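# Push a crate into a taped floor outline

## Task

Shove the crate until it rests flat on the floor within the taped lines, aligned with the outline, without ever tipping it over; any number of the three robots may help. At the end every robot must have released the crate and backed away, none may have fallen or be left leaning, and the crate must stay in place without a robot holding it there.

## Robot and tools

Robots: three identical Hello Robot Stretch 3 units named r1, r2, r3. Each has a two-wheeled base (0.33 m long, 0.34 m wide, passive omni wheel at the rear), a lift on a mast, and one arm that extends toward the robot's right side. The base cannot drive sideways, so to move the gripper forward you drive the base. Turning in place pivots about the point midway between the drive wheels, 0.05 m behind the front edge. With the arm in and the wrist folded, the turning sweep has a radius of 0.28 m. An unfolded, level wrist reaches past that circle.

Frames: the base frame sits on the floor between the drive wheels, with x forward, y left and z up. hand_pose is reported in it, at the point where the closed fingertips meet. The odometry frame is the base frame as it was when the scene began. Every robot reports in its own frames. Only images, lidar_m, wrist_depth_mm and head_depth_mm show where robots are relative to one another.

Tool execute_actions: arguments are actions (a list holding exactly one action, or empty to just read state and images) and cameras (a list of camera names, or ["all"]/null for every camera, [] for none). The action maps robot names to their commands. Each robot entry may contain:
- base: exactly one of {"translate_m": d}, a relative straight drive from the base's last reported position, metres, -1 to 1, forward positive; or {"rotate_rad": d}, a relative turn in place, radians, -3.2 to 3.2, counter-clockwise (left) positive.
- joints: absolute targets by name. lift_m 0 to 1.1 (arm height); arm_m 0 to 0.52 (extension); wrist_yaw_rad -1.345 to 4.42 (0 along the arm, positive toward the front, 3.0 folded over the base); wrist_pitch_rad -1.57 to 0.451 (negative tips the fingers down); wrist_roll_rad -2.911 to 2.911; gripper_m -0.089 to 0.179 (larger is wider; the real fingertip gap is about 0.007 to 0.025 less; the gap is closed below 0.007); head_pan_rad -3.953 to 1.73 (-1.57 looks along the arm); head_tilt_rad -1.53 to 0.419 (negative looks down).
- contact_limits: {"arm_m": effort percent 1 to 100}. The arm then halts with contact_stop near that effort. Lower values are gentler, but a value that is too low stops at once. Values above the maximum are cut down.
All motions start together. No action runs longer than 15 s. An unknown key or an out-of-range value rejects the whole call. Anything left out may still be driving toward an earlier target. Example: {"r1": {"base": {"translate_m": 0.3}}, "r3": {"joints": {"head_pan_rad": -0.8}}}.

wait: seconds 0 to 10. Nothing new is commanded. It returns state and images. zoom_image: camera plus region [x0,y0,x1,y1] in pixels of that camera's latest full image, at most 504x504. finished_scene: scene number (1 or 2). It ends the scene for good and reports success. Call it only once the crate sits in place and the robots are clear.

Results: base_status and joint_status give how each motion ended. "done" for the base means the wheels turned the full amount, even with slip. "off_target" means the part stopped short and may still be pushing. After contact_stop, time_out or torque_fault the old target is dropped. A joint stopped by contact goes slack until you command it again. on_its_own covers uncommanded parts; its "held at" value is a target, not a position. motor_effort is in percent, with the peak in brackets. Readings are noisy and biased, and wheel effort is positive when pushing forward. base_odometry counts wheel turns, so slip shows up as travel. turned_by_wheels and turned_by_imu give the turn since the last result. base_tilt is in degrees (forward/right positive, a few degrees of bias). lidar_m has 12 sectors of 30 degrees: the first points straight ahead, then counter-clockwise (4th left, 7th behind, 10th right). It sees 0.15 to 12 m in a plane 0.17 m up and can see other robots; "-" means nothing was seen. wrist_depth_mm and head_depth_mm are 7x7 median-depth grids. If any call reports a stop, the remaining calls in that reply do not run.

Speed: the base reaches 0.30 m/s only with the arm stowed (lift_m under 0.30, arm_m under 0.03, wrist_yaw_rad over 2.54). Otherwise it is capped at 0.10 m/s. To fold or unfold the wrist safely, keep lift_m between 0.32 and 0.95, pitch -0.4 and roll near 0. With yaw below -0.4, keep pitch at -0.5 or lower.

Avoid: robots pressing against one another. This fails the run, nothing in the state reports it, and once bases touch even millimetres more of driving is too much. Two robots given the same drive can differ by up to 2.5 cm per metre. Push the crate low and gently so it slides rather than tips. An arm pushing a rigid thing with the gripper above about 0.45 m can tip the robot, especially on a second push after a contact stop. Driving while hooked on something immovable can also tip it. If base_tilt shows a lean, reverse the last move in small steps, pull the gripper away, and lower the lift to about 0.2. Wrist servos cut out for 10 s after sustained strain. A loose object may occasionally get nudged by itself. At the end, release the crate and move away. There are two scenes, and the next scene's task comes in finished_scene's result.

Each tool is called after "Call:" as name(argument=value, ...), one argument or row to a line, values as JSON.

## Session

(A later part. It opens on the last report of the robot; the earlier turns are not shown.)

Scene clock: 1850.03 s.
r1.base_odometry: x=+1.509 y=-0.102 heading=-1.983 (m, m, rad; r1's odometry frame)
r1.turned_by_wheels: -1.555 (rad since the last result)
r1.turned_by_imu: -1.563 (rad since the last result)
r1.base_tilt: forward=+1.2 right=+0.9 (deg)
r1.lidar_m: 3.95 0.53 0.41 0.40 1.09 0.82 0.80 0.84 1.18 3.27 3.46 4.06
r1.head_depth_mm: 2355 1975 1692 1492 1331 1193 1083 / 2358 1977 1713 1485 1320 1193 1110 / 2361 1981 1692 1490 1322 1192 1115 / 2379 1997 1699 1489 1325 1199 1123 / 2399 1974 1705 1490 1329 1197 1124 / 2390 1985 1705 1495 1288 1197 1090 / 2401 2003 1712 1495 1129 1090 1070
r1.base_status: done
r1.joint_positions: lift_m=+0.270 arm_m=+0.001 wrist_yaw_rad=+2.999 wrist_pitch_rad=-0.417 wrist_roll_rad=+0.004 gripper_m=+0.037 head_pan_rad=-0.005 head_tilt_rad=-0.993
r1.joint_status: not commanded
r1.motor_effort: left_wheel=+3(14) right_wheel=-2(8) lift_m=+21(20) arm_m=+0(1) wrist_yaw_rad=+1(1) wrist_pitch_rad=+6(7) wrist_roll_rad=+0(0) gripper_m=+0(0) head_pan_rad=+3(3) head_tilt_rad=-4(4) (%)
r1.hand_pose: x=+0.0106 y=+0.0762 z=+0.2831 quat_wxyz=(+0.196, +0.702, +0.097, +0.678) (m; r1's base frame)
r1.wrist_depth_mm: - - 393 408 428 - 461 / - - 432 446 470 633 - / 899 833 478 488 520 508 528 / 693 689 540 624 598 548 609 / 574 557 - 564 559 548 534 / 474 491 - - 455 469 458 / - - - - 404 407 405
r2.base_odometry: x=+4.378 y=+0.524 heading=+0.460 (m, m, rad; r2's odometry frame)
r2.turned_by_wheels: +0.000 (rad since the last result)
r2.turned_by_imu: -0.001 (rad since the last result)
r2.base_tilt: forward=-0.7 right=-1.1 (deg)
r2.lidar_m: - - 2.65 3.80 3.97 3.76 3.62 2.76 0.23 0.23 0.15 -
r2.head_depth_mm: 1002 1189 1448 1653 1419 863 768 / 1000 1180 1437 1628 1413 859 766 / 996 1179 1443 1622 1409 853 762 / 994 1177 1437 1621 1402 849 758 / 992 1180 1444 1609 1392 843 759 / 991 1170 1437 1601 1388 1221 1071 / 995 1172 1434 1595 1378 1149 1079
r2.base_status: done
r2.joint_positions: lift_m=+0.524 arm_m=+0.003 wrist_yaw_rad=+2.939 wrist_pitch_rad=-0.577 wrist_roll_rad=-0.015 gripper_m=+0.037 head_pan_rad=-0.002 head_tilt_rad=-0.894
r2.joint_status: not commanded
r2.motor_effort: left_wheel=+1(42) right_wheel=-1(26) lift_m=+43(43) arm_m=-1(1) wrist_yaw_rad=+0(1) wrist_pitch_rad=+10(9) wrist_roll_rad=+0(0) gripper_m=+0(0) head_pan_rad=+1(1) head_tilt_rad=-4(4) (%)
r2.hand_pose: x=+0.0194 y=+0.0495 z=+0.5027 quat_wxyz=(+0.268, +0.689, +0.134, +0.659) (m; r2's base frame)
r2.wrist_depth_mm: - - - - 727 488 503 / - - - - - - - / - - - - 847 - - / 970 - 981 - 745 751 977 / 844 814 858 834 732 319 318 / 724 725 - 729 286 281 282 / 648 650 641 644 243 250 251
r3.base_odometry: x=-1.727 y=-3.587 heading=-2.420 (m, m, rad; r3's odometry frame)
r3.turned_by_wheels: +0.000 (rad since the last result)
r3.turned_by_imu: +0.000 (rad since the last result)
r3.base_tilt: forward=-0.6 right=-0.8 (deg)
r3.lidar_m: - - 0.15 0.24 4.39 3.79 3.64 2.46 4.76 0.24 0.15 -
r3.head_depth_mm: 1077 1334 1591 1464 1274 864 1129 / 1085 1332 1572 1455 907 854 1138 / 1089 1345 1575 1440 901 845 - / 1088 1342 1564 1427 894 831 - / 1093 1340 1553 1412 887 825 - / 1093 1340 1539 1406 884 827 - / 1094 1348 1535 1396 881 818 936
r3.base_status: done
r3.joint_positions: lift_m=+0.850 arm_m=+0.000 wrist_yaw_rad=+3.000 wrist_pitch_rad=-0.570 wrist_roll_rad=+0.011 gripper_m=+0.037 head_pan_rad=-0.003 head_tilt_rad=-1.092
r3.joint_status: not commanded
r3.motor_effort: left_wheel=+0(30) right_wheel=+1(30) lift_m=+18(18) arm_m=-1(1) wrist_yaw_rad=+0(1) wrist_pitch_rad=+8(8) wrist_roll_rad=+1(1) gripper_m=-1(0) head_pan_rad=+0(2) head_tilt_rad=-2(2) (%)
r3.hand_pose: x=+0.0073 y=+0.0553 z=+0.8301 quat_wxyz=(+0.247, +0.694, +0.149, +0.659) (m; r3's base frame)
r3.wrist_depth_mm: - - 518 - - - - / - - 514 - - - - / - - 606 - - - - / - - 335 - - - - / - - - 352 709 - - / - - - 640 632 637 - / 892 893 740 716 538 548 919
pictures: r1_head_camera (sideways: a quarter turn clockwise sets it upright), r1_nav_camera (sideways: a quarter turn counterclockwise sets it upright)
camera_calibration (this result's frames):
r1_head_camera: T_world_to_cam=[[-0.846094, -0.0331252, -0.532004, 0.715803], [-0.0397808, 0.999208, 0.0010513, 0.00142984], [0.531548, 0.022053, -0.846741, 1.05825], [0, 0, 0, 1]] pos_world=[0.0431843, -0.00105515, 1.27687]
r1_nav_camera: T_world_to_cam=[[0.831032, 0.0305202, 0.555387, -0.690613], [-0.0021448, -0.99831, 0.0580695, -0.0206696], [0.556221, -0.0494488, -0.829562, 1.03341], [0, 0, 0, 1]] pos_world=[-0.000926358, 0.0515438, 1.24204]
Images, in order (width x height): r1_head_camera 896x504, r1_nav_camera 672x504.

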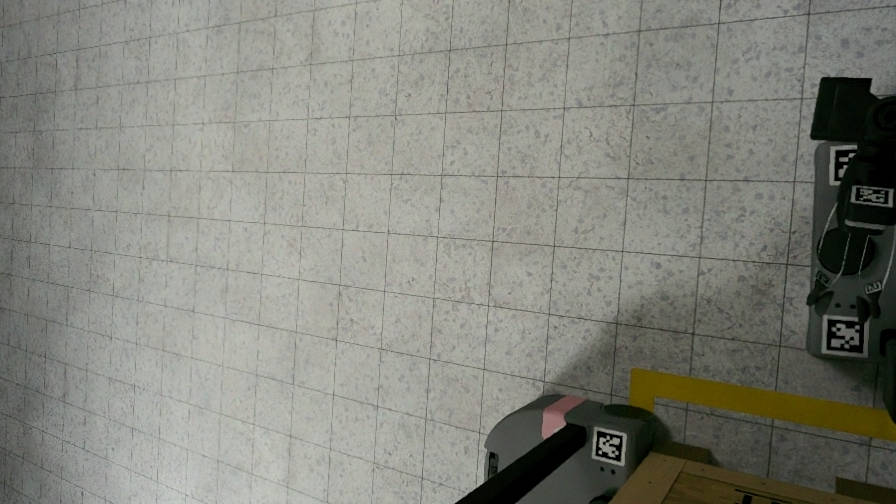

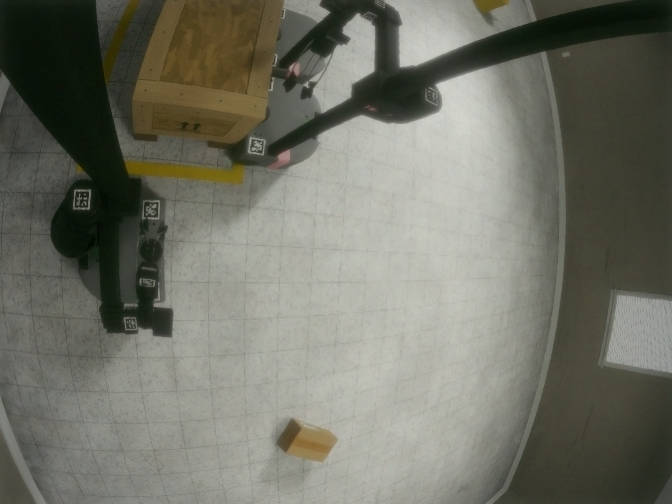

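Call:
execute_actions(
  actions=[
    {"r1":{"base":{"translate_m":1.0}}},
  ],
  cameras=[],
)

Call:
execute_actions(
  actions=[
    {"r1":{"base":{"rotate_rad":1.555}}},
  ],
  cameras=["r1_nav_camera"],
)

Call:
execute_actions(
  actions=[
    {"r1":{"base":{"translate_m":1.0}}},
  ],
  cameras=["r1_nav_camera"],
)

Scene clock: 1869.73 s.
r1.base_odometry: x=+1.108 y=-1.018 heading=-1.983 (m, m, rad; r1's odometry frame)
r1.turned_by_wheels: +0.000 (rad since the last result)
r1.turned_by_imu: +0.002 (rad since the last result)
r1.base_tilt: forward=+1.1 right=+0.9 (deg)
r1.lidar_m: 2.96 3.11 2.72 5.39 0.90 0.66 1.79 1.88 2.66 3.32 3.49 3.03
r1.head_depth_mm: 2384 1993 1700 1480 1319 1195 1085 / 2387 1988 1690 1485 1325 1195 1115 / 2399 1975 1704 1492 1329 1190 1114 / 2371 1970 1701 1485 1323 1193 1121 / 2388 1981 1705 1492 1318 1194 1120 / 2387 1999 1694 1497 1322 1196 1089 / 2364 1971 1704 1494 1331 1195 1087
r1.base_status: done
r1.joint_positions: lift_m=+0.270 arm_m=+0.001 wrist_yaw_rad=+2.999 wrist_pitch_rad=-0.417 wrist_roll_rad=+0.004 gripper_m=+0.037 head_pan_rad=-0.005 head_tilt_rad=-0.993
r1.joint_status: not commanded
r1.motor_effort: left_wheel=+3(14) right_wheel=-2(6) lift_m=+21(20) arm_m=+0(0) wrist_yaw_rad=+0(0) wrist_pitch_rad=+7(7) wrist_roll_rad=+0(0) gripper_m=-1(0) head_pan_rad=+3(3) head_tilt_rad=-3(5) (%)
r1.hand_pose: x=+0.0106 y=+0.0762 z=+0.2831 quat_wxyz=(+0.196, +0.702, +0.097, +0.678) (m; r1's base frame)
r1.wrist_depth_mm: 966 - - - - - - / 757 - - - - - - / 582 797 893 860 859 849 850 / 535 649 689 670 664 662 664 / 527 564 - 562 558 551 549 / 478 506 - - 455 466 455 / - - - - 402 407 399
r2.base_odometry: x=+4.378 y=+0.524 heading=+0.460 (m, m, rad; r2's odometry frame)
r2.turned_by_wheels: +0.000 (rad since the last result)
r2.turned_by_imu: -0.002 (rad since the last result)
r2.base_tilt: forward=-0.6 right=-1.1 (deg)
r2.lidar_m: - - 2.65 3.80 3.95 0.66 3.62 2.76 0.23 0.23 0.15 -
r2.head_depth_mm: 999 1179 1447 1664 1418 864 767 / 998 1179 1440 1628 1413 857 765 / 997 1177 1429 1631 1411 858 761 / 998 1175 1444 1625 1397 849 760 / 994 1174 1440 1611 1382 847 754 / 996 1175 1437 1600 1384 1221 1070 / 995 1174 1438 1586 1371 1208 1081
r2.base_status: not commanded
r2.joint_positions: lift_m=+0.524 arm_m=+0.003 wrist_yaw_rad=+2.939 wrist_pitch_rad=-0.577 wrist_roll_rad=-0.015 gripper_m=+0.037 head_pan_rad=-0.002 head_tilt_rad=-0.894
r2.joint_status: not commanded
r2.motor_effort: left_wheel=+0(0) right_wheel=-1(1) lift_m=+43(43) arm_m=-1(1) wrist_yaw_rad=+0(1) wrist_pitch_rad=+9(9) wrist_roll_rad=+0(1) gripper_m=-1(0) head_pan_rad=+1(1) head_tilt_rad=-4(4) (%)
r2.hand_pose: x=+0.0194 y=+0.0495 z=+0.5027 quat_wxyz=(+0.268, +0.689, +0.134, +0.659) (m; r2's base frame)
r2.wrist_depth_mm: - - - - - - - / - - - - - - - / - - - - - - - / 968 - 974 974 - 963 976 / 690 810 881 828 842 320 319 / 647 730 - 734 287 280 281 / 645 644 653 638 244 250 251
r3.base_odometry: x=-1.727 y=-3.587 heading=-2.420 (m, m, rad; r3's odometry frame)
r3.turned_by_wheels: +0.000 (rad since the last result)
r3.turned_by_imu: -0.001 (rad since the last result)
r3.base_tilt: forward=-0.6 right=-0.7 (deg)
r3.lidar_m: - - 0.15 0.24 0.91 3.75 3.64 2.46 4.77 0.24 0.15 -
r3.head_depth_mm: 1080 1342 1576 1459 1272 863 1132 / 1078 1349 1575 1439 908 849 1138 / 1085 1336 1578 1453 902 844 - / 1091 1343 1569 1435 900 835 - / 1088 1334 1562 1419 891 823 - / 1087 1342 1540 1400 884 824 - / 1091 1354 1515 1397 877 822 936
r3.base_status: not commanded
r3.joint_positions: lift_m=+0.850 arm_m=+0.000 wrist_yaw_rad=+3.000 wrist_pitch_rad=-0.570 wrist_roll_rad=+0.011 gripper_m=+0.037 head_pan_rad=-0.003 head_tilt_rad=-1.092
r3.joint_status: not commanded
r3.motor_effort: left_wheel=-1(0) right_wheel=+1(1) lift_m=+18(18) arm_m=-1(1) wrist_yaw_rad=+0(1) wrist_pitch_rad=+8(8) wrist_roll_rad=+1(1) gripper_m=+0(1) head_pan_rad=+1(1) head_tilt_rad=-2(2) (%)
r3.hand_pose: x=+0.0073 y=+0.0553 z=+0.8301 quat_wxyz=(+0.247, +0.694, +0.149, +0.659) (m; r3's base frame)
r3.wrist_depth_mm: - - 515 - - - - / - - 510 - - - - / 747 807 612 - - - - / - - 336 - - - - / - - - 353 706 - - / - - - 639 634 637 - / 867 890 731 715 546 544 933
pictures: none
No camera images: the call's "cameras" was empty. Leave "cameras" out to get every camera's image.

Scene clock: 1872.03 s.
r1.base_odometry: x=+1.108 y=-1.018 heading=-0.428 (m, m, rad; r1's odometry frame)
r1.turned_by_wheels: +1.555 (rad since the last result)
r1.turned_by_imu: +1.562 (rad since the last result)
r1.base_tilt: forward=+1.3 right=+0.8 (deg)
r1.lidar_m: 5.39 0.90 0.66 1.79 1.86 2.59 3.33 3.48 3.06 2.96 3.07 2.71
r1.head_depth_mm: 2399 1989 1680 1492 1323 1194 1084 / 2358 1974 1699 1486 1324 1194 1112 / 2372 1968 1686 1487 1318 1194 1114 / 2385 1980 1696 1492 1330 1197 1117 / 2369 1995 1700 1489 1325 1194 1121 / 2392 2003 1702 1447 1329 1191 1082 / 2376 1989 1708 1329 1202 1199 1087
r1.base_status: done
r1.joint_positions: lift_m=+0.270 arm_m=+0.001 wrist_yaw_rad=+2.999 wrist_pitch_rad=-0.417 wrist_roll_rad=+0.004 gripper_m=+0.037 head_pan_rad=-0.005 head_tilt_rad=-0.993
r1.joint_status: not commanded
r1.motor_effort: left_wheel=-2(11) right_wheel=+2(13) lift_m=+20(21) arm_m=-1(1) wrist_yaw_rad=+2(2) wrist_pitch_rad=+7(6) wrist_roll_rad=+0(0) gripper_m=+1(0) head_pan_rad=+3(3) head_tilt_rad=-4(4) (%)
r1.hand_pose: x=+0.0106 y=+0.0762 z=+0.2831 quat_wxyz=(+0.196, +0.702, +0.097, +0.678) (m; r1's base frame)
r1.wrist_depth_mm: - - - - 827 785 802 / - - - - 761 679 687 / 896 860 867 853 734 579 653 / 699 687 673 682 674 618 667 / 568 571 - 570 550 552 537 / 483 504 - - 454 463 462 / - - - - 404 402 401
r2.base_odometry: x=+4.378 y=+0.524 heading=+0.460 (m, m, rad; r2's odometry frame)
r2.turned_by_wheels: +0.000 (rad since the last result)
r2.turned_by_imu: -0.001 (rad since the last result)
r2.base_tilt: forward=-0.7 right=-1.2 (deg)
r2.lidar_m: - - 2.66 3.82 0.73 0.74 3.63 2.76 0.23 0.23 0.15 -
r2.head_depth_mm: 1004 1187 1442 1643 1417 863 769 / 1002 1180 1444 1635 1422 861 765 / 998 1181 1433 1631 1404 857 761 / 999 1177 1435 1627 1399 850 757 / 994 1182 1446 1620 1394 844 756 / 997 1173 1426 1601 1378 1222 1069 / 993 1168 1437 1590 1375 1214 1091
r2.base_status: not commanded
r2.joint_positions: lift_m=+0.524 arm_m=+0.003 wrist_yaw_rad=+2.939 wrist_pitch_rad=-0.577 wrist_roll_rad=-0.015 gripper_m=+0.037 head_pan_rad=-0.002 head_tilt_rad=-0.894
r2.joint_status: not commanded
r2.motor_effort: left_wheel=+1(0) right_wheel=+0(1) lift_m=+43(43) arm_m=-1(1) wrist_yaw_rad=+1(0) wrist_pitch_rad=+9(9) wrist_roll_rad=+0(0) gripper_m=+0(1) head_pan_rad=+1(1) head_tilt_rad=-3(4) (%)
r2.hand_pose: x=+0.0194 y=+0.0495 z=+0.5027 quat_wxyz=(+0.268, +0.689, +0.134, +0.659) (m; r2's base frame)
r2.wrist_depth_mm: - - - - - - - / - - - - - - - / - - - - - - - / 966 - 964 970 953 964 - / 774 822 858 831 837 322 319 / 703 734 - 720 287 281 283 / 645 653 635 652 245 251 251
r3.base_odometry: x=-1.727 y=-3.587 heading=-2.420 (m, m, rad; r3's odometry frame)
r3.turned_by_wheels: +0.000 (rad since the last result)
r3.turned_by_imu: +0.000 (rad since the last result)
r3.base_tilt: forward=-0.6 right=-0.8 (deg)
r3.lidar_m: - - 0.15 0.24 1.04 3.78 3.64 2.47 4.75 0.24 0.15 -
r3.head_depth_mm: 1089 1334 1582 1462 1266 866 1131 / 1078 1344 1584 1448 908 852 1133 / 1092 1341 1586 1437 901 845 - / 1089 1345 1572 1431 899 835 - / 1096 1338 1558 1422 894 826 - / 1093 1351 1545 1398 883 825 - / 1095 1354 1535 1394 880 822 935
r3.base_status: not commanded
r3.joint_positions: lift_m=+0.850 arm_m=+0.000 wrist_yaw_rad=+3.000 wrist_pitch_rad=-0.570 wrist_roll_rad=+0.011 gripper_m=+0.037 head_pan_rad=-0.003 head_tilt_rad=-1.092
r3.joint_status: not commanded
r3.motor_effort: left_wheel=+1(0) right_wheel=+1(1) lift_m=+18(18) arm_m=-1(1) wrist_yaw_rad=-1(0) wrist_pitch_rad=+8(7) wrist_roll_rad=+1(1) gripper_m=+0(0) head_pan_rad=+1(1) head_tilt_rad=-2(2) (%)
r3.hand_pose: x=+0.0073 y=+0.0553 z=+0.8301 quat_wxyz=(+0.247, +0.694, +0.149, +0.659) (m; r3's base frame)
r3.wrist_depth_mm: - - 525 - - - - / 919 - 510 - - - - / - - 625 - - - - / - - 336 - - - - / - - - 355 714 - - / - - - 633 624 632 - / 875 898 744 719 544 547 926
pictures: r1_nav_camera (sideways: a quarter turn counterclockwise sets it upright)
camera_calibration (this result's frames):
r1_nav_camera: T_world_to_cam=[[0.831032, 0.0305202, 0.555387, -0.690614], [-0.00214481, -0.99831, 0.0580695, -0.0206697], [0.556221, -0.0494488, -0.829562, 1.03341], [0, 0, 0, 1]] pos_world=[-0.00092633, 0.0515438, 1.24204]
Images, in order (width x height): r1_nav_camera 672x504.

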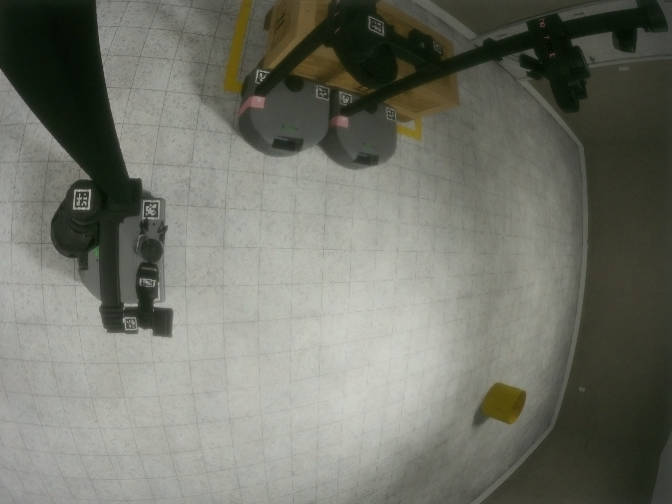

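Scene clock: 1877.13 s.
r1.base_odometry: x=+2.018 y=-1.433 heading=-0.428 (m, m, rad; r1's odometry frame)
r1.turned_by_wheels: +0.000 (rad since the last result)
r1.turned_by_imu: +0.003 (rad since the last result)
r1.base_tilt: forward=+1.1 right=+0.9 (deg)
r1.lidar_m: 4.37 2.44 0.72 0.63 0.73 0.85 4.29 4.16 3.05 2.97 1.96 1.89
r1.head_depth_mm: 2385 1969 1696 1482 1325 1193 1089 / 2386 1960 1701 1486 1323 1188 1110 / 2376 1972 1702 1485 1319 1190 1109 / 2347 1985 1708 1491 1324 1188 1119 / 2364 1988 1699 1498 1322 1193 1120 / 2387 1981 1699 1495 1323 1193 1082 / 2385 1974 1707 1497 1329 1192 1087
r1.base_status: done
r1.joint_positions: lift_m=+0.270 arm_m=+0.001 wrist_yaw_rad=+2.999 wrist_pitch_rad=-0.417 wrist_roll_rad=+0.004 gripper_m=+0.037 head_pan_rad=-0.005 head_tilt_rad=-0.993
r1.joint_status: not commanded
r1.motor_effort: left_wheel=-2(8) right_wheel=+3(9) lift_m=+20(21) arm_m=-1(1) wrist_yaw_rad=+1(1) wrist_pitch_rad=+7(7) wrist_roll_rad=+0(0) gripper_m=-1(0) head_pan_rad=+3(4) head_tilt_rad=-4(4) (%)
r1.hand_pose: x=+0.0106 y=+0.0762 z=+0.2831 quat_wxyz=(+0.196, +0.702, +0.097, +0.678) (m; r1's base frame)
r1.wrist_depth_mm: 624 - 662 695 - - - / 660 - 707 779 - - - / 552 505 528 803 841 832 828 / 513 540 526 645 663 664 663 / 539 544 - 566 560 542 554 / 475 495 - - 453 467 468 / - - - - 407 405 394
r2.base_odometry: x=+4.378 y=+0.524 heading=+0.460 (m, m, rad; r2's odometry frame)
r2.turned_by_wheels: +0.000 (rad since the last result)
r2.turned_by_imu: -0.001 (rad since the last result)
r2.base_tilt: forward=-0.6 right=-1.0 (deg)
r2.lidar_m: - - 2.65 3.80 3.94 3.77 3.62 0.66 0.23 0.23 0.15 -
r2.head_depth_mm: 999 1177 1433 1651 1416 864 769 / 1001 1183 1443 1628 1424 862 764 / 998 1175 1435 1629 1412 853 760 / 994 1180 1439 1622 1403 852 756 / 990 1170 1435 1612 1379 845 755 / 993 1182 1441 1603 1386 1217 1070 / 993 1174 1428 1598 1376 1213 1085
r2.base_status: not commanded
r2.joint_positions: lift_m=+0.524 arm_m=+0.003 wrist_yaw_rad=+2.939 wrist_pitch_rad=-0.577 wrist_roll_rad=-0.015 gripper_m=+0.037 head_pan_rad=-0.002 head_tilt_rad=-0.894
r2.joint_status: not commanded
r2.motor_effort: left_wheel=+0(0) right_wheel=-1(1) lift_m=+43(43) arm_m=-1(1) wrist_yaw_rad=+0(0) wrist_pitch_rad=+9(9) wrist_roll_rad=-1(0) gripper_m=+0(0) head_pan_rad=+2(1) head_tilt_rad=-4(4) (%)
r2.hand_pose: x=+0.0194 y=+0.0495 z=+0.5027 quat_wxyz=(+0.268, +0.689, +0.134, +0.659) (m; r2's base frame)
r2.wrist_depth_mm: - - - - - - - / - - - - - - - / - - - - - - - / 980 - 955 982 984 991 936 / 843 829 876 827 859 323 322 / 731 733 - 722 286 281 284 / 646 643 649 636 244 251 250
r3.base_odometry: x=-1.727 y=-3.587 heading=-2.420 (m, m, rad; r3's odometry frame)
r3.turned_by_wheels: +0.000 (rad since the last result)
r3.turned_by_imu: -0.001 (rad since the last result)
r3.base_tilt: forward=-0.6 right=-0.9 (deg)
r3.lidar_m: - - 0.15 0.24 4.40 3.77 0.50 0.64 4.76 0.24 0.15 -
r3.head_depth_mm: 1086 1331 1573 1459 1270 865 1128 / 1090 1339 1570 1450 907 850 1136 / 1087 1341 1581 1439 899 847 - / 1087 1340 1565 1432 898 836 - / 1091 1338 1555 1411 889 826 - / 1091 1343 1548 1406 885 826 - / 1096 1345 1532 1395 884 825 935
r3.base_status: not commanded
r3.joint_positions: lift_m=+0.850 arm_m=+0.000 wrist_yaw_rad=+3.000 wrist_pitch_rad=-0.570 wrist_roll_rad=+0.011 gripper_m=+0.037 head_pan_rad=-0.003 head_tilt_rad=-1.092
r3.joint_status: not commanded
r3.motor_effort: left_wheel=+0(0) right_wheel=+1(1) lift_m=+18(18) arm_m=-1(1) wrist_yaw_rad=+0(1) wrist_pitch_rad=+8(8) wrist_roll_rad=+1(1) gripper_m=-1(0) head_pan_rad=+2(1) head_tilt_rad=-2(2) (%)
r3.hand_pose: x=+0.0073 y=+0.0553 z=+0.8301 quat_wxyz=(+0.247, +0.694, +0.149, +0.659) (m; r3's base frame)
r3.wrist_depth_mm: - - 518 - - - - / - - 517 - - - - / - - 626 - - - - / - - 336 - - - - / - - - 355 729 - - / - - - 634 626 623 - / 878 872 729 725 545 554 917
pictures: r1_nav_camera (sideways: a quarter turn counterclockwise sets it upright)
camera_calibration (this result's frames):
r1_nav_camera: T_world_to_cam=[[0.831032, 0.03052, 0.555387, -0.690613], [-0.00214499, -0.99831, 0.0580695, -0.0206696], [0.556221, -0.0494489, -0.829562, 1.03341], [0, 0, 0, 1]] pos_world=[-0.000926349, 0.0515438, 1.24204]
Images, in order (width x height): r1_nav_camera 672x504.

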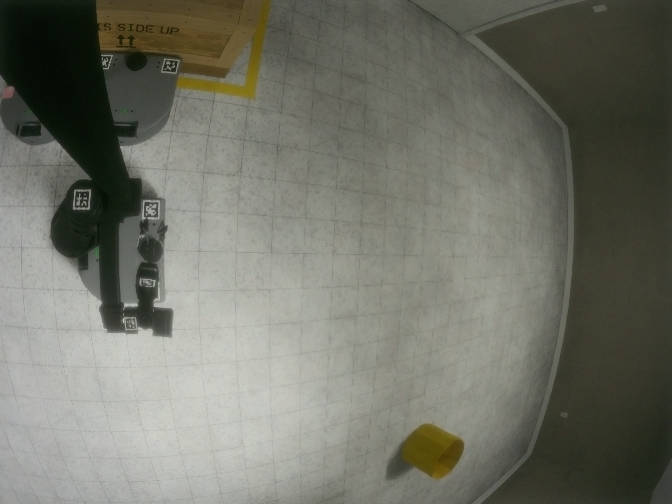

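Call:
execute_actions(
  actions=[
    {"r1":{"base":{"translate_m":0.29}}},
  ],
  cameras=[],
)

Call:
execute_actions(
  actions=[
    {"r1":{"base":{"rotate_rad":1.555},"joints":{"head_tilt_rad":-0.8}}},
  ],
  cameras=["r1_nav_camera","r1_head_camera"],
)

Scene clock: 1890.30 s.
r1.base_odometry: x=+2.282 y=-1.554 heading=-0.428 (m, m, rad; r1's odometry frame)
r1.turned_by_wheels: +0.000 (rad since the last result)
r1.turned_by_imu: +0.000 (rad since the last result)
r1.base_tilt: forward=+1.2 right=+0.9 (deg)
r1.lidar_m: 4.11 2.45 1.82 0.70 0.73 0.79 4.59 4.14 3.08 2.98 1.68 1.70
r1.head_depth_mm: 2377 1984 1693 1492 1319 1189 1079 / 2374 1967 1694 1492 1322 1196 1107 / 2393 1970 1699 1491 1322 1193 1112 / 2349 1955 1699 1490 1328 1195 1120 / 2392 1979 1710 1493 1321 1197 1126 / 2374 1992 1701 1498 1323 1194 1084 / 2402 1964 1716 1488 1328 1193 1081
r1.base_status: done
r1.joint_positions: lift_m=+0.270 arm_m=+0.001 wrist_yaw_rad=+2.999 wrist_pitch_rad=-0.417 wrist_roll_rad=+0.004 gripper_m=+0.037 head_pan_rad=-0.005 head_tilt_rad=-0.993
r1.joint_status: not commanded
r1.motor_effort: left_wheel=-2(7) right_wheel=+2(8) lift_m=+21(20) arm_m=-1(1) wrist_yaw_rad=+1(1) wrist_pitch_rad=+6(7) wrist_roll_rad=+0(0) gripper_m=-1(1) head_pan_rad=+3(3) head_tilt_rad=-4(3) (%)
r1.hand_pose: x=+0.0106 y=+0.0762 z=+0.2831 quat_wxyz=(+0.196, +0.702, +0.097, +0.678) (m; r1's base frame)
r1.wrist_depth_mm: 617 - 679 - - - - / 650 - 753 - - - - / 534 534 818 859 838 849 843 / 471 543 692 670 665 664 655 / 514 541 - 555 555 552 540 / 485 490 - - 454 464 461 / - - - - 403 404 399
r2.base_odometry: x=+4.378 y=+0.524 heading=+0.460 (m, m, rad; r2's odometry frame)
r2.turned_by_wheels: +0.000 (rad since the last result)
r2.turned_by_imu: -0.002 (rad since the last result)
r2.base_tilt: forward=-0.8 right=-1.2 (deg)
r2.lidar_m: - - 2.66 3.82 3.95 3.76 3.62 2.76 0.23 0.23 0.15 -
r2.head_depth_mm: 995 1182 1440 1656 1420 864 769 / 998 1187 1443 1636 1408 857 764 / 998 1183 1440 1637 1400 855 759 / 1000 1182 1432 1610 1401 851 761 / 997 1176 1438 1616 1394 847 752 / 997 1176 1429 1602 1386 1223 1068 / 994 1170 1429 1585 1375 1208 1079
r2.base_status: not commanded
r2.joint_positions: lift_m=+0.524 arm_m=+0.003 wrist_yaw_rad=+2.939 wrist_pitch_rad=-0.577 wrist_roll_rad=-0.015 gripper_m=+0.037 head_pan_rad=-0.002 head_tilt_rad=-0.894
r2.joint_status: not commanded
r2.motor_effort: left_wheel=+1(0) right_wheel=-1(1) lift_m=+43(43) arm_m=+0(1) wrist_yaw_rad=+0(1) wrist_pitch_rad=+9(9) wrist_roll_rad=-1(0) gripper_m=+0(0) head_pan_rad=+1(1) head_tilt_rad=-4(4) (%)
r2.hand_pose: x=+0.0194 y=+0.0495 z=+0.5027 quat_wxyz=(+0.268, +0.689, +0.134, +0.659) (m; r2's base frame)
r2.wrist_depth_mm: - - - - - - - / - - - - - - - / - - - - - - - / 991 - 962 987 987 958 - / 836 818 858 849 841 319 320 / 723 728 - 746 287 279 281 / 643 643 649 641 243 250 251
r3.base_odometry: x=-1.727 y=-3.587 heading=-2.420 (m, m, rad; r3's odometry frame)
r3.turned_by_wheels: +0.000 (rad since the last result)
r3.turned_by_imu: -0.001 (rad since the last result)
r3.base_tilt: forward=-0.6 right=-0.8 (deg)
r3.lidar_m: - - 0.15 0.24 4.39 3.80 3.65 0.60 4.76 0.24 0.15 -
r3.head_depth_mm: 1079 1338 1582 1459 1263 864 1132 / 1088 1345 1571 1458 912 849 1142 / 1084 1337 1582 1436 902 845 - / 1082 1340 1566 1421 898 833 - / 1095 1355 1549 1413 890 826 - / 1089 1348 1543 1411 883 826 - / 1090 1344 1535 1395 880 821 934
r3.base_status: not commanded
r3.joint_positions: lift_m=+0.850 arm_m=+0.000 wrist_yaw_rad=+3.000 wrist_pitch_rad=-0.570 wrist_roll_rad=+0.011 gripper_m=+0.037 head_pan_rad=-0.003 head_tilt_rad=-1.092
r3.joint_status: not commanded
r3.motor_effort: left_wheel=+0(0) right_wheel=+1(1) lift_m=+18(18) arm_m=-1(1) wrist_yaw_rad=-1(0) wrist_pitch_rad=+8(8) wrist_roll_rad=+1(1) gripper_m=+0(0) head_pan_rad=+3(2) head_tilt_rad=-2(2) (%)
r3.hand_pose: x=+0.0073 y=+0.0553 z=+0.8301 quat_wxyz=(+0.247, +0.694, +0.149, +0.659) (m; r3's base frame)
r3.wrist_depth_mm: - - 526 - - - - / - - 507 - - - - / - - 624 - - - - / - - 335 - - - - / - - - 353 711 - - / - - - 641 627 633 - / 867 876 742 717 542 543 916
pictures: none
No camera images: the call's "cameras" was empty. Leave "cameras" out to get every camera's image.

Scene clock: 1892.60 s.
r1.base_odometry: x=+2.282 y=-1.554 heading=+1.127 (m, m, rad; r1's odometry frame)
r1.turned_by_wheels: +1.555 (rad since the last result)
r1.turned_by_imu: +1.562 (rad since the last result)
r1.base_tilt: forward=+1.1 right=+0.9 (deg)
r1.lidar_m: 0.70 0.72 0.78 4.59 4.26 3.10 2.98 1.69 1.69 4.12 2.54 1.84
r1.head_depth_mm: 1516 1755 1981 1728 1457 1261 1104 / 1521 1760 2000 1737 1456 1261 1106 / 1527 1761 2002 1722 1457 1253 1106 / 1522 1770 1996 1684 1418 1264 1108 / 1537 1784 2017 1202 1288 1250 1108 / 1543 1787 2018 1199 1233 1187 1112 / 1538 1671 2021 1201 1216 1128 1103
r1.base_status: done
r1.joint_positions: lift_m=+0.270 arm_m=+0.001 wrist_yaw_rad=+2.999 wrist_pitch_rad=-0.417 wrist_roll_rad=+0.004 gripper_m=+0.037 head_pan_rad=-0.005 head_tilt_rad=-0.803
r1.joint_status: all done
r1.motor_effort: left_wheel=-3(11) right_wheel=+2(9) lift_m=+21(21) arm_m=-1(1) wrist_yaw_rad=+0(1) wrist_pitch_rad=+7(7) wrist_roll_rad=+0(0) gripper_m=-1(0) head_pan_rad=+3(3) head_tilt_rad=+2(21) (%)
r1.hand_pose: x=+0.0106 y=+0.0762 z=+0.2831 quat_wxyz=(+0.196, +0.702, +0.097, +0.678) (m; r1's base frame)
r1.wrist_depth_mm: - - - - - 919 652 / - - - - 869 692 629 / 905 820 891 847 842 572 507 / 709 679 682 665 676 574 499 / 564 555 - 576 558 552 539 / 475 499 - - 455 464 455 / - - - - 407 406 399
r2.base_odometry: x=+4.378 y=+0.524 heading=+0.460 (m, m, rad; r2's odometry frame)
r2.turned_by_wheels: +0.000 (rad since the last result)
r2.turned_by_imu: -0.001 (rad since the last result)
r2.base_tilt: forward=-0.6 right=-0.9 (deg)
r2.lidar_m: - - 2.65 3.81 3.98 3.78 3.63 0.95 0.23 0.23 0.15 -
r2.head_depth_mm: 998 1187 1449 1651 1422 864 770 / 1000 1183 1443 1636 1412 862 762 / 995 1178 1439 1637 1398 854 762 / 999 1183 1446 1626 1392 854 758 / 990 1176 1433 1607 1386 846 757 / 999 1178 1438 1612 1372 1215 1071 / 994 1173 1432 1594 1377 1212 1082
r2.base_status: not commanded
r2.joint_positions: lift_m=+0.524 arm_m=+0.003 wrist_yaw_rad=+2.939 wrist_pitch_rad=-0.577 wrist_roll_rad=-0.015 gripper_m=+0.037 head_pan_rad=-0.002 head_tilt_rad=-0.894
r2.joint_status: not commanded
r2.motor_effort: left_wheel=+0(0) right_wheel=-1(1) lift_m=+43(43) arm_m=+0(1) wrist_yaw_rad=+1(1) wrist_pitch_rad=+9(9) wrist_roll_rad=-1(1) gripper_m=+0(0) head_pan_rad=+1(1) head_tilt_rad=-4(4) (%)
r2.hand_pose: x=+0.0194 y=+0.0495 z=+0.5027 quat_wxyz=(+0.268, +0.689, +0.134, +0.659) (m; r2's base frame)
r2.wrist_depth_mm: - - - - - - - / - - - - - - - / - - - - - - - / 971 - 987 984 992 956 982 / 835 796 865 829 825 324 320 / 753 728 - 740 288 282 282 / 652 648 645 652 244 251 252
r3.base_odometry: x=-1.727 y=-3.587 heading=-2.420 (m, m, rad; r3's odometry frame)
r3.turned_by_wheels: +0.000 (rad since the last result)
r3.turned_by_imu: +0.000 (rad since the last result)
r3.base_tilt: forward=-0.6 right=-0.9 (deg)
r3.lidar_m: - - 0.15 0.24 4.39 3.79 3.65 0.74 4.75 0.24 0.15 -
r3.head_depth_mm: 1082 1335 1591 1468 1268 863 1131 / 1084 1336 1569 1444 908 848 1129 / 1091 1331 1573 1447 902 846 - / 1086 1348 1568 1431 897 838 - / 1092 1336 1548 1422 890 825 - / 1091 1346 1546 1409 883 829 - / 1093 1349 1521 1396 879 821 935
r3.base_status: not commanded
r3.joint_positions: lift_m=+0.850 arm_m=+0.000 wrist_yaw_rad=+3.000 wrist_pitch_rad=-0.570 wrist_roll_rad=+0.011 gripper_m=+0.037 head_pan_rad=-0.003 head_tilt_rad=-1.092
r3.joint_status: not commanded
r3.motor_effort: left_wheel=+0(0) right_wheel=+1(0) lift_m=+18(18) arm_m=-1(1) wrist_yaw_rad=-1(0) wrist_pitch_rad=+8(8) wrist_roll_rad=+1(1) gripper_m=+0(0) head_pan_rad=+2(2) head_tilt_rad=-2(2) (%)
r3.hand_pose: x=+0.0073 y=+0.0553 z=+0.8301 quat_wxyz=(+0.247, +0.694, +0.149, +0.659) (m; r3's base frame)
r3.wrist_depth_mm: - - 523 - - - - / - - 509 - - - - / - - 621 - - - - / - - 334 - - - - / - - - 357 715 - - / - - - 633 636 634 - / 882 889 751 711 542 543 914
pictures: r1_head_camera (sideways: a quarter turn clockwise sets it upright), r1_nav_camera (sideways: a quarter turn counterclockwise sets it upright)
camera_calibration (this result's frames):
r1_head_camera: T_world_to_cam=[[-0.730049, -0.0337528, -0.68256, 0.911254], [-0.0391592, 0.999205, -0.00752729, 0.0125952], [0.682272, 0.0212332, -0.73079, 0.906569], [0, 0, 0, 1]] pos_world=[0.0472272, -0.00107721, 1.28459]
r1_nav_camera: T_world_to_cam=[[0.710832, 0.0311703, 0.702671, -0.881784], [-0.0132029, -0.99825, 0.0576384, -0.0200554], [0.703238, -0.0502486, -0.709177, 0.875975], [0, 0, 0, 1]] pos_world=[0.0105163, 0.0514817, 1.24198]
Images, in order (width x height): r1_head_camera 896x504, r1_nav_camera 672x504.

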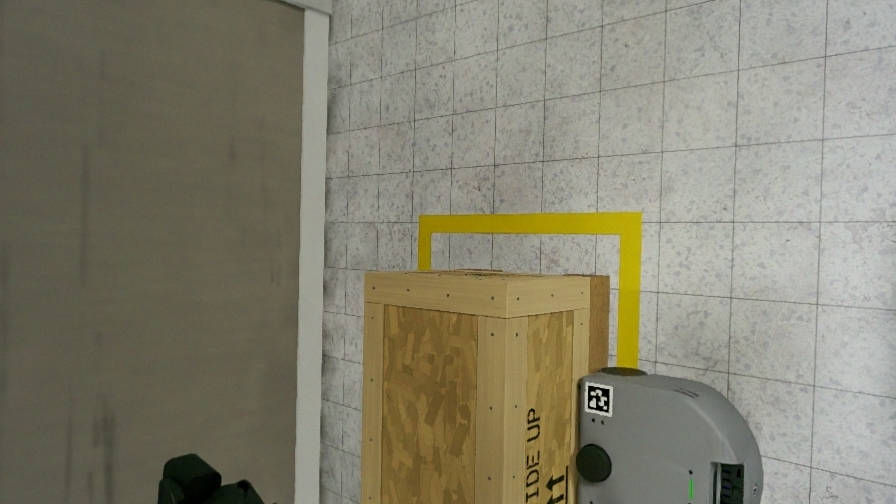

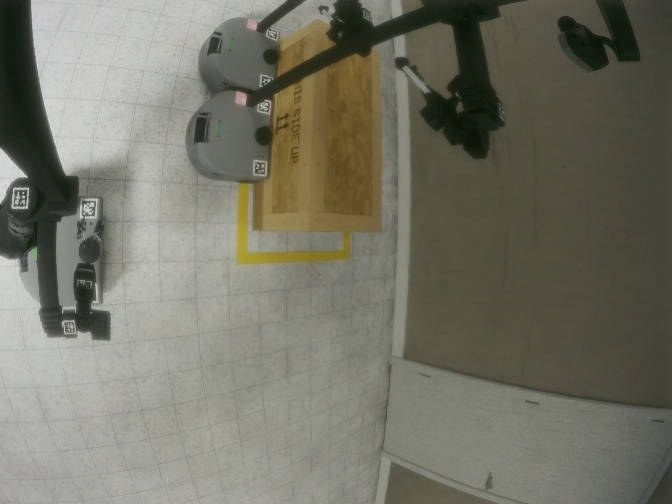

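Call:
execute_actions(
  actions=[
    {"r1":{"base":{"translate_m":0.66},"joints":{"head_tilt_rad":-1.0}}},
  ],
  cameras=["r1_nav_camera","r1_head_camera","r3_head_camera","r3_nav_camera"],
)

Scene clock: 1921.20 s.
r1.base_odometry: x=+2.565 y=-0.958 heading=+1.127 (m, m, rad; r1's odometry frame)
r1.turned_by_wheels: +0.001 (rad since the last result)
r1.turned_by_imu: +0.034 (rad since the last result)
r1.base_tilt: forward=+1.1 right=+0.9 (deg)
r1.lidar_m: 0.27 0.15 0.15 0.21 4.83 3.75 3.62 2.19 4.25 3.96 1.52 1.15
r1.head_depth_mm: 1002 1210 1512 1488 1321 1192 1084 / 1013 1221 1518 1484 1328 1190 1119 / 1020 1225 1540 1489 1328 1196 1113 / 1028 1239 1559 1493 1301 1194 1116 / 1034 1248 1576 1496 917 839 787 / 1046 1261 1589 1488 926 831 1046 / 1048 1274 1593 1492 924 832 924
r1.base_status: translate_m off_target (by the wheels' count: +0.6599 of +0.6600)
r1.joint_positions: lift_m=+0.270 arm_m=+0.001 wrist_yaw_rad=+3.003 wrist_pitch_rad=-0.417 wrist_roll_rad=+0.004 gripper_m=+0.037 head_pan_rad=-0.005 head_tilt_rad=-0.991
r1.joint_status: all done
r1.on_its_own: left_wheel is at rest, and its effort (+42) is outside its rest range (-18 to +18)
r1.motor_effort: left_wheel=+42(100) right_wheel=+0(7) lift_m=+23(22) arm_m=+0(1) wrist_yaw_rad=-3(3) wrist_pitch_rad=+7(7) wrist_roll_rad=+0(0) gripper_m=+0(1) head_pan_rad=+3(4) head_tilt_rad=-5(28) (%)
r1.hand_pose: x=+0.0099 y=+0.0762 z=+0.2828 quat_wxyz=(+0.195, +0.701, +0.098, +0.679) (m; r1's base frame)
r1.wrist_depth_mm: - - - 346 123 111 117 / - - 694 395 128 123 130 / 912 872 524 450 138 138 146 / 693 423 405 404 156 159 171 / 566 493 - 453 172 186 201 / 482 485 - - 209 223 246 / - - - - 250 271 303
r2.base_odometry: x=+4.378 y=+0.524 heading=+0.460 (m, m, rad; r2's odometry frame)
r2.turned_by_wheels: +0.000 (rad since the last result)
r2.turned_by_imu: -0.002 (rad since the last result)
r2.base_tilt: forward=-0.6 right=-1.0 (deg)
r2.lidar_m: - - 2.65 3.82 3.97 3.75 3.63 2.75 0.23 0.23 0.15 -
r2.head_depth_mm: 1001 1178 1439 1662 1429 865 769 / 997 1176 1450 1640 1410 860 764 / 1001 1177 1440 1629 1404 857 761 / 995 1177 1448 1625 1401 851 760 / 999 1174 1431 1614 1383 846 754 / 993 1173 1444 1603 1387 1217 1067 / 991 1173 1429 1584 1374 1210 1084
r2.base_status: not commanded
r2.joint_positions: lift_m=+0.524 arm_m=+0.003 wrist_yaw_rad=+2.939 wrist_pitch_rad=-0.577 wrist_roll_rad=-0.015 gripper_m=+0.037 head_pan_rad=-0.002 head_tilt_rad=-0.894
r2.joint_status: not commanded
r2.motor_effort: left_wheel=+0(0) right_wheel=-1(1) lift_m=+43(43) arm_m=-1(1) wrist_yaw_rad=+0(1) wrist_pitch_rad=+9(10) wrist_roll_rad=+0(0) gripper_m=+0(0) head_pan_rad=+2(1) head_tilt_rad=-4(4) (%)
r2.hand_pose: x=+0.0194 y=+0.0495 z=+0.5027 quat_wxyz=(+0.268, +0.689, +0.134, +0.659) (m; r2's base frame)
r2.wrist_depth_mm: - - - - - - - / - - - - - - - / - - - - - - - / 967 - 940 972 955 990 955 / 835 830 834 814 841 319 321 / 726 739 - 739 286 279 283 / 651 648 657 643 244 251 249
r3.base_odometry: x=-1.727 y=-3.587 heading=-2.420 (m, m, rad; r3's odometry frame)
r3.turned_by_wheels: +0.000 (rad since the last result)
r3.turned_by_imu: -0.001 (rad since the last result)
r3.base_tilt: forward=-0.5 right=-0.9 (deg)
r3.lidar_m: - - 0.15 0.24 4.41 3.77 3.63 2.47 4.78 0.24 0.15 -
r3.head_depth_mm: 1083 1339 1586 1461 1274 866 927 / 1088 1335 1579 1453 912 847 994 / 1091 1339 1577 1442 900 841 - / 1089 1330 1576 1420 899 834 - / 1096 1342 1560 1417 893 827 - / 1089 1348 1545 1405 884 830 - / 1087 1346 1527 1407 878 828 933
r3.base_status: not commanded
r3.joint_positions: lift_m=+0.850 arm_m=+0.000 wrist_yaw_rad=+3.000 wrist_pitch_rad=-0.570 wrist_roll_rad=+0.011 gripper_m=+0.037 head_pan_rad=-0.003 head_tilt_rad=-1.092
r3.joint_status: not commanded
r3.motor_effort: left_wheel=+0(1) right_wheel=+0(1) lift_m=+18(18) arm_m=-1(2) wrist_yaw_rad=+0(0) wrist_pitch_rad=+8(8) wrist_roll_rad=+1(1) gripper_m=+0(1) head_pan_rad=+2(2) head_tilt_rad=-2(2) (%)
r3.hand_pose: x=+0.0073 y=+0.0553 z=+0.8301 quat_wxyz=(+0.247, +0.694, +0.149, +0.659) (m; r3's base frame)
r3.wrist_depth_mm: - - 519 - - - - / - - 507 - - - - / - - 616 - - - - / - - 339 - - - - / - - - 355 718 - - / - - - 635 626 632 - / 871 881 739 726 546 550 921
pictures: r1_head_camera (sideways: a quarter turn clockwise sets it upright), r1_nav_camera (sideways: a quarter turn counterclockwise sets it upright), r3_head_camera (sideways: a quarter turn clockwise sets it upright), r3_nav_camera (sideways: a quarter turn counterclockwise sets it upright)
camera_calibration (this result's frames):
r1_head_camera: T_world_to_cam=[[-0.844811, -0.0333642, -0.534024, 0.718427], [-0.0400576, 0.999197, 0.000943291, 0.00157215], [0.533563, 0.0221886, -0.845469, 1.05658], [0, 0, 0, 1]] pos_world=[0.0432442, -0.00104527, 1.27696]
r1_nav_camera: T_world_to_cam=[[0.829694, 0.0307553, 0.55737, -0.693189], [-0.00200939, -0.99831, 0.0580771, -0.0206806], [0.558215, -0.0493062, -0.82823, 1.03167], [0, 0, 0, 1]] pos_world=[-0.000797482, 0.0515411, 1.24202]
r3_head_camera: T_world_to_cam=[[-0.888463, -0.0386925, -0.457314, 0.61343], [-0.0119881, 0.998056, -0.0611535, 0.0756547], [0.458791, -0.0488503, -0.8872, 1.11093], [0, 0, 0, 1]] pos_world=[0.0362336, 0.00249655, 1.27077]
r3_nav_camera: T_world_to_cam=[[0.881785, -0.0100915, 0.471544, -0.571577], [0.0202319, -0.998042, -0.0591926, 0.121376], [0.471218, 0.0617354, -0.879854, 1.09816], [0, 0, 0, 1]] pos_world=[-0.0159182, 0.0475752, 1.24293]
Images, in order (width x height): r1_head_camera 896x504, r1_nav_camera 672x504, r3_head_camera 896x504, r3_nav_camera 672x504.

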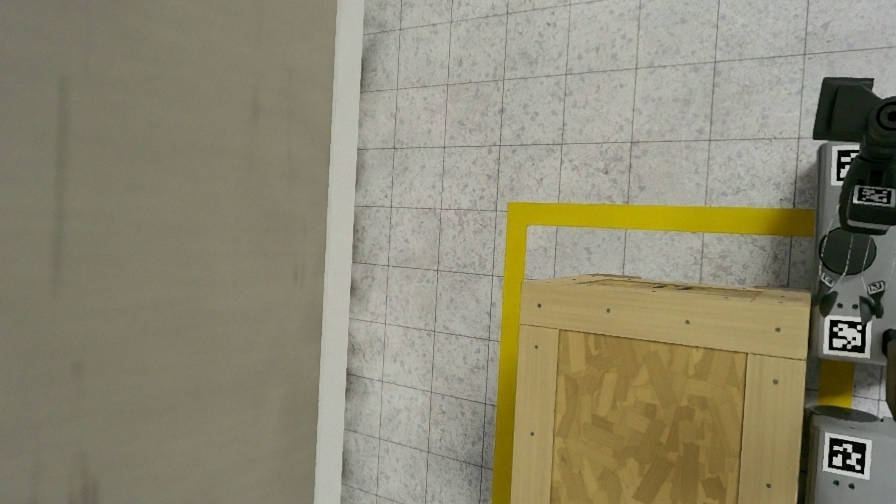

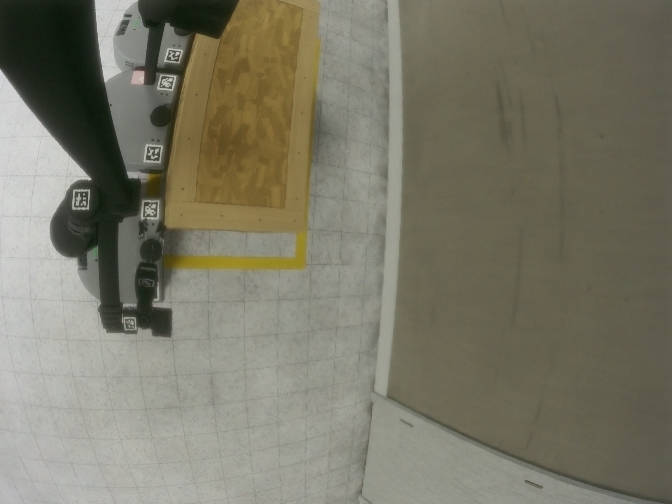

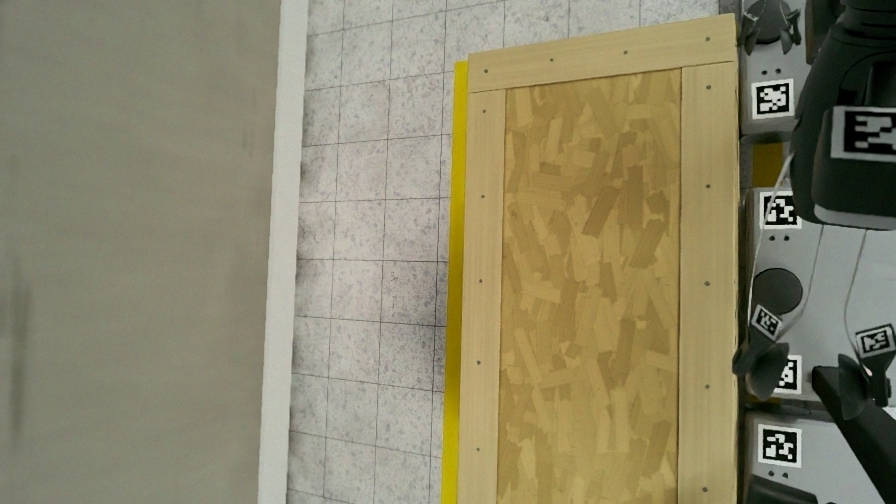

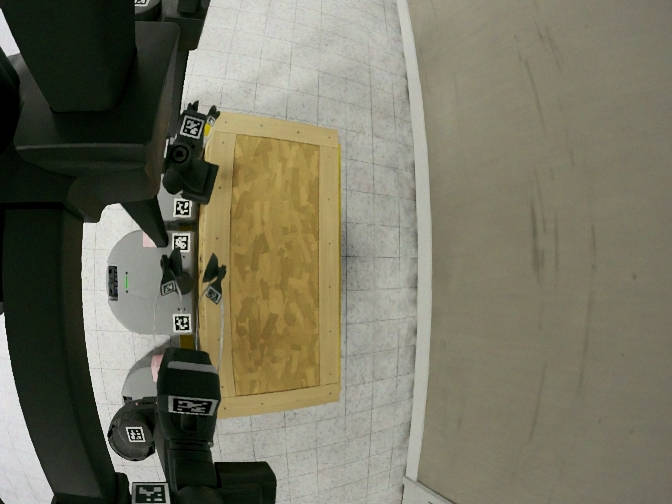

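Call:
execute_actions(
  actions=[
    {"r1":{"base":{"translate_m":0.09}},"r2":{"base":{"translate_m":0.11}},"r3":{"base":{"translate_m":0.10}}},
  ],
  cameras=["r1_nav_camera","r1_head_camera","r3_head_camera","r2_head_camera"],
)

Scene clock: 1932.73 s.
r1.base_odometry: x=+2.604 y=-0.877 heading=+1.127 (m, m, rad; r1's odometry frame)
r1.turned_by_wheels: +0.000 (rad since the last result)
r1.turned_by_imu: +0.109 (rad since the last result)
r1.base_tilt: forward=+1.1 right=+0.9 (deg)
r1.lidar_m: 0.20 0.15 0.15 0.33 4.64 3.74 3.69 2.25 4.14 2.74 1.29 1.06
r1.head_depth_mm: 923 1098 1361 1487 1321 1191 1091 / 940 1126 1398 1500 1330 1197 1115 / 956 1153 1435 1495 1329 1193 1119 / 976 1176 1479 1500 1267 1175 1114 / 993 1205 1525 1491 922 828 783 / 1016 1238 1572 1496 921 829 1058 / 1036 1269 1612 1490 923 830 952
r1.base_status: done
r1.joint_positions: lift_m=+0.270 arm_m=+0.001 wrist_yaw_rad=+3.003 wrist_pitch_rad=-0.417 wrist_roll_rad=+0.004 gripper_m=+0.037 head_pan_rad=-0.005 head_tilt_rad=-0.991
r1.joint_status: not commanded
r1.motor_effort: left_wheel=+0(73) right_wheel=-1(39) lift_m=+23(22) arm_m=-1(1) wrist_yaw_rad=-3(4) wrist_pitch_rad=+7(7) wrist_roll_rad=+0(0) gripper_m=-1(1) head_pan_rad=+3(3) head_tilt_rad=-5(6) (%)
r1.hand_pose: x=+0.0098 y=+0.0762 z=+0.2828 quat_wxyz=(+0.195, +0.701, +0.098, +0.679) (m; r1's base frame)
r1.wrist_depth_mm: - - - 915 142 104 105 / - - 746 619 144 115 116 / 880 861 527 499 148 127 129 / 698 680 406 416 152 145 149 / 567 560 - 445 163 165 172 / 478 495 - - 198 198 202 / - - - - 236 239 243
r2.base_odometry: x=+4.476 y=+0.572 heading=+0.461 (m, m, rad; r2's odometry frame)
r2.turned_by_wheels: +0.001 (rad since the last result)
r2.turned_by_imu: +0.004 (rad since the last result)
r2.base_tilt: forward=-0.7 right=-1.1 (deg)
r2.lidar_m: - - 2.97 3.81 3.97 3.84 3.69 2.77 0.23 0.21 0.15 -
r2.head_depth_mm: 934 1099 1343 1608 1430 868 770 / 935 1105 1344 1603 1408 862 764 / 933 1102 1341 1585 1410 857 763 / 935 1102 1345 1568 1400 850 760 / 930 1106 1344 1569 1397 847 756 / 934 1100 1348 1556 1379 1222 1068 / 931 1102 1338 1557 1378 1214 1082
r2.base_status: translate_m off_target (by the wheels' count: +0.1096 of +0.1100)
r2.joint_positions: lift_m=+0.524 arm_m=+0.003 wrist_yaw_rad=+2.939 wrist_pitch_rad=-0.577 wrist_roll_rad=-0.015 gripper_m=+0.037 head_pan_rad=-0.002 head_tilt_rad=-0.894
r2.joint_status: not commanded
r2.on_its_own: left_wheel is at rest, and its effort (+50) is outside its rest range (-18 to +18); right_wheel is at rest, and its effort (+31) is outside its rest range (-18 to +18)
r2.motor_effort: left_wheel=+50(52) right_wheel=+31(44) lift_m=+43(43) arm_m=-1(1) wrist_yaw_rad=+1(1) wrist_pitch_rad=+9(10) wrist_roll_rad=+0(0) gripper_m=+0(1) head_pan_rad=+1(1) head_tilt_rad=-4(4) (%)
r2.hand_pose: x=+0.0194 y=+0.0495 z=+0.5027 quat_wxyz=(+0.268, +0.689, +0.134, +0.659) (m; r2's base frame)
r2.wrist_depth_mm: - - - - - - - / - - - - - - - / - - - - - - - / - - 969 986 979 984 980 / 840 807 866 855 836 321 320 / 742 718 - 715 288 282 282 / 641 658 657 365 243 251 250
r3.base_odometry: x=-1.802 y=-3.653 heading=-2.420 (m, m, rad; r3's odometry frame)
r3.turned_by_wheels: +0.000 (rad since the last result)
r3.turned_by_imu: +0.004 (rad since the last result)
r3.base_tilt: forward=-0.6 right=-0.8 (deg)
r3.lidar_m: - - 0.15 0.21 4.37 3.85 3.71 2.52 0.31 0.21 0.15 -
r3.head_depth_mm: 1010 1239 1555 1460 1266 853 982 / 1012 1248 1545 1444 912 842 996 / 1013 1249 1528 1440 901 835 - / 1015 1255 1538 1432 897 825 - / 1021 1254 1537 1420 891 823 - / 1017 1259 1518 1414 885 815 - / 1023 1259 1514 1387 878 813 936
r3.base_status: translate_m off_target (by the wheels' count: +0.0997 of +0.1000)
r3.joint_positions: lift_m=+0.850 arm_m=+0.000 wrist_yaw_rad=+3.001 wrist_pitch_rad=-0.570 wrist_roll_rad=+0.011 gripper_m=+0.037 head_pan_rad=-0.003 head_tilt_rad=-1.092
r3.joint_status: not commanded
r3.on_its_own: left_wheel is at rest, and its effort (+32) is outside its rest range (-18 to +18); right_wheel is at rest, and its effort (+29) is outside its rest range (-18 to +18)
r3.motor_effort: left_wheel=+32(61) right_wheel=+29(50) lift_m=+18(20) arm_m=-1(1) wrist_yaw_rad=+0(1) wrist_pitch_rad=+8(9) wrist_roll_rad=+1(1) gripper_m=-1(0) head_pan_rad=+2(2) head_tilt_rad=-2(3) (%)
r3.hand_pose: x=+0.0073 y=+0.0553 z=+0.8301 quat_wxyz=(+0.247, +0.694, +0.149, +0.659) (m; r3's base frame)
r3.wrist_depth_mm: - - 507 - - - - / - - 509 - - - - / - - 617 - - - - / - - 336 - - - - / - - - 354 702 - - / - - - 636 622 638 - / 875 908 740 621 539 545 916
pictures: r1_head_camera (sideways: a quarter turn clockwise sets it upright), r1_nav_camera (sideways: a quarter turn counterclockwise sets it upright), r2_head_camera (sideways: a quarter turn clockwise sets it upright), r3_head_camera (sideways: a quarter turn clockwise sets it upright)
camera_calibration (this result's frames):
r1_head_camera: T_world_to_cam=[[-0.844814, -0.0333645, -0.534019, 0.718421], [-0.040058, 0.999197, 0.000943528, 0.00157184], [0.533559, 0.0221888, -0.845472, 1.05659], [0, 0, 0, 1]] pos_world=[0.0432441, -0.00104526, 1.27696]
r1_nav_camera: T_world_to_cam=[[0.829697, 0.0307555, 0.557366, -0.693184], [-0.00200872, -0.99831, 0.0580771, -0.0206806], [0.55821, -0.049306, -0.828233, 1.03167], [0, 0, 0, 1]] pos_world=[-0.000797815, 0.0515411, 1.24202]
r2_head_camera: T_world_to_cam=[[-0.801124, -0.00623667, -0.598466, 0.799271], [0.0268285, 0.998566, -0.0463196, 0.0575544], [0.597897, -0.0531637, -0.799808, 0.992769], [0, 0, 0, 1]] pos_world=[0.0451966, 0.000292209, 1.27503]
r3_head_camera: T_world_to_cam=[[-0.888443, -0.0386927, -0.457353, 0.613481], [-0.0119855, 0.998056, -0.0611541, 0.0756555], [0.45883, -0.0488504, -0.88718, 1.1109], [0, 0, 0, 1]] pos_world=[0.036235, 0.00249655, 1.27077]
Images, in order (width x height): r1_head_camera 896x504, r1_nav_camera 672x504, r2_head_camera 896x504, r3_head_camera 896x504.

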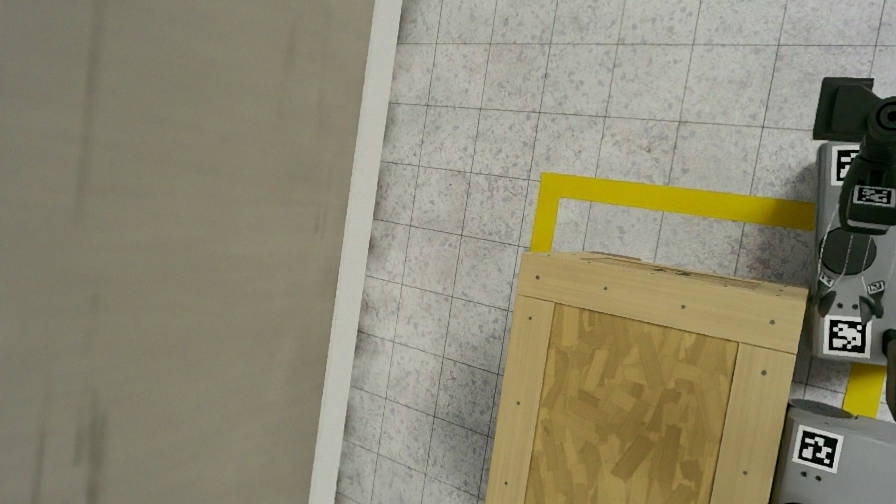

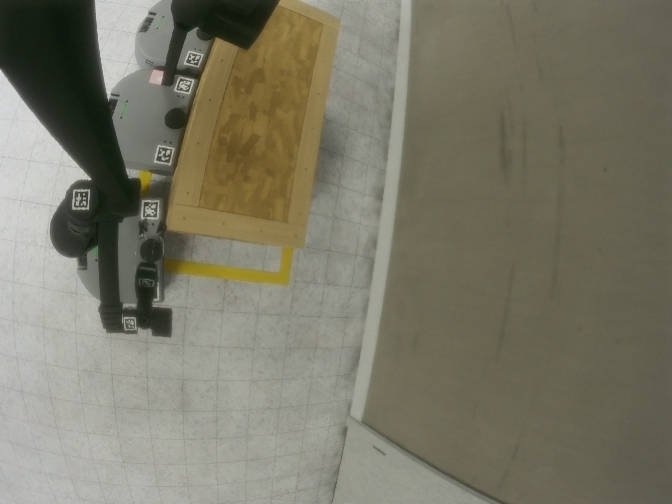

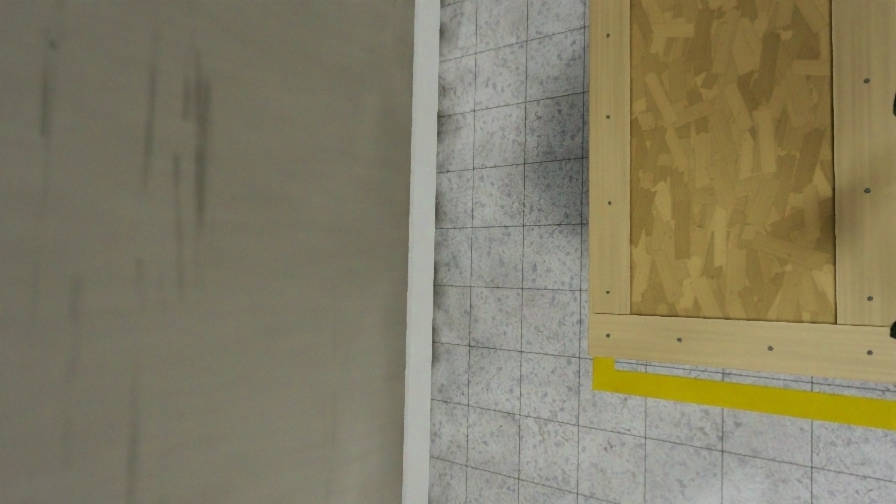

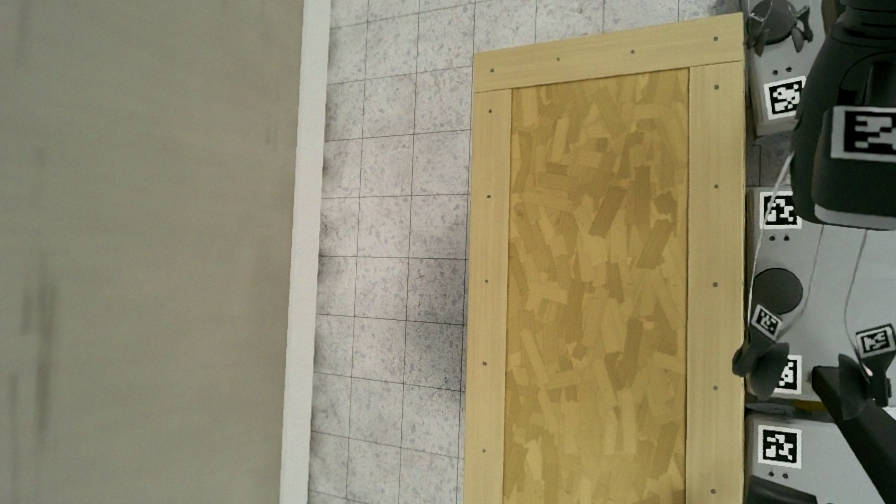

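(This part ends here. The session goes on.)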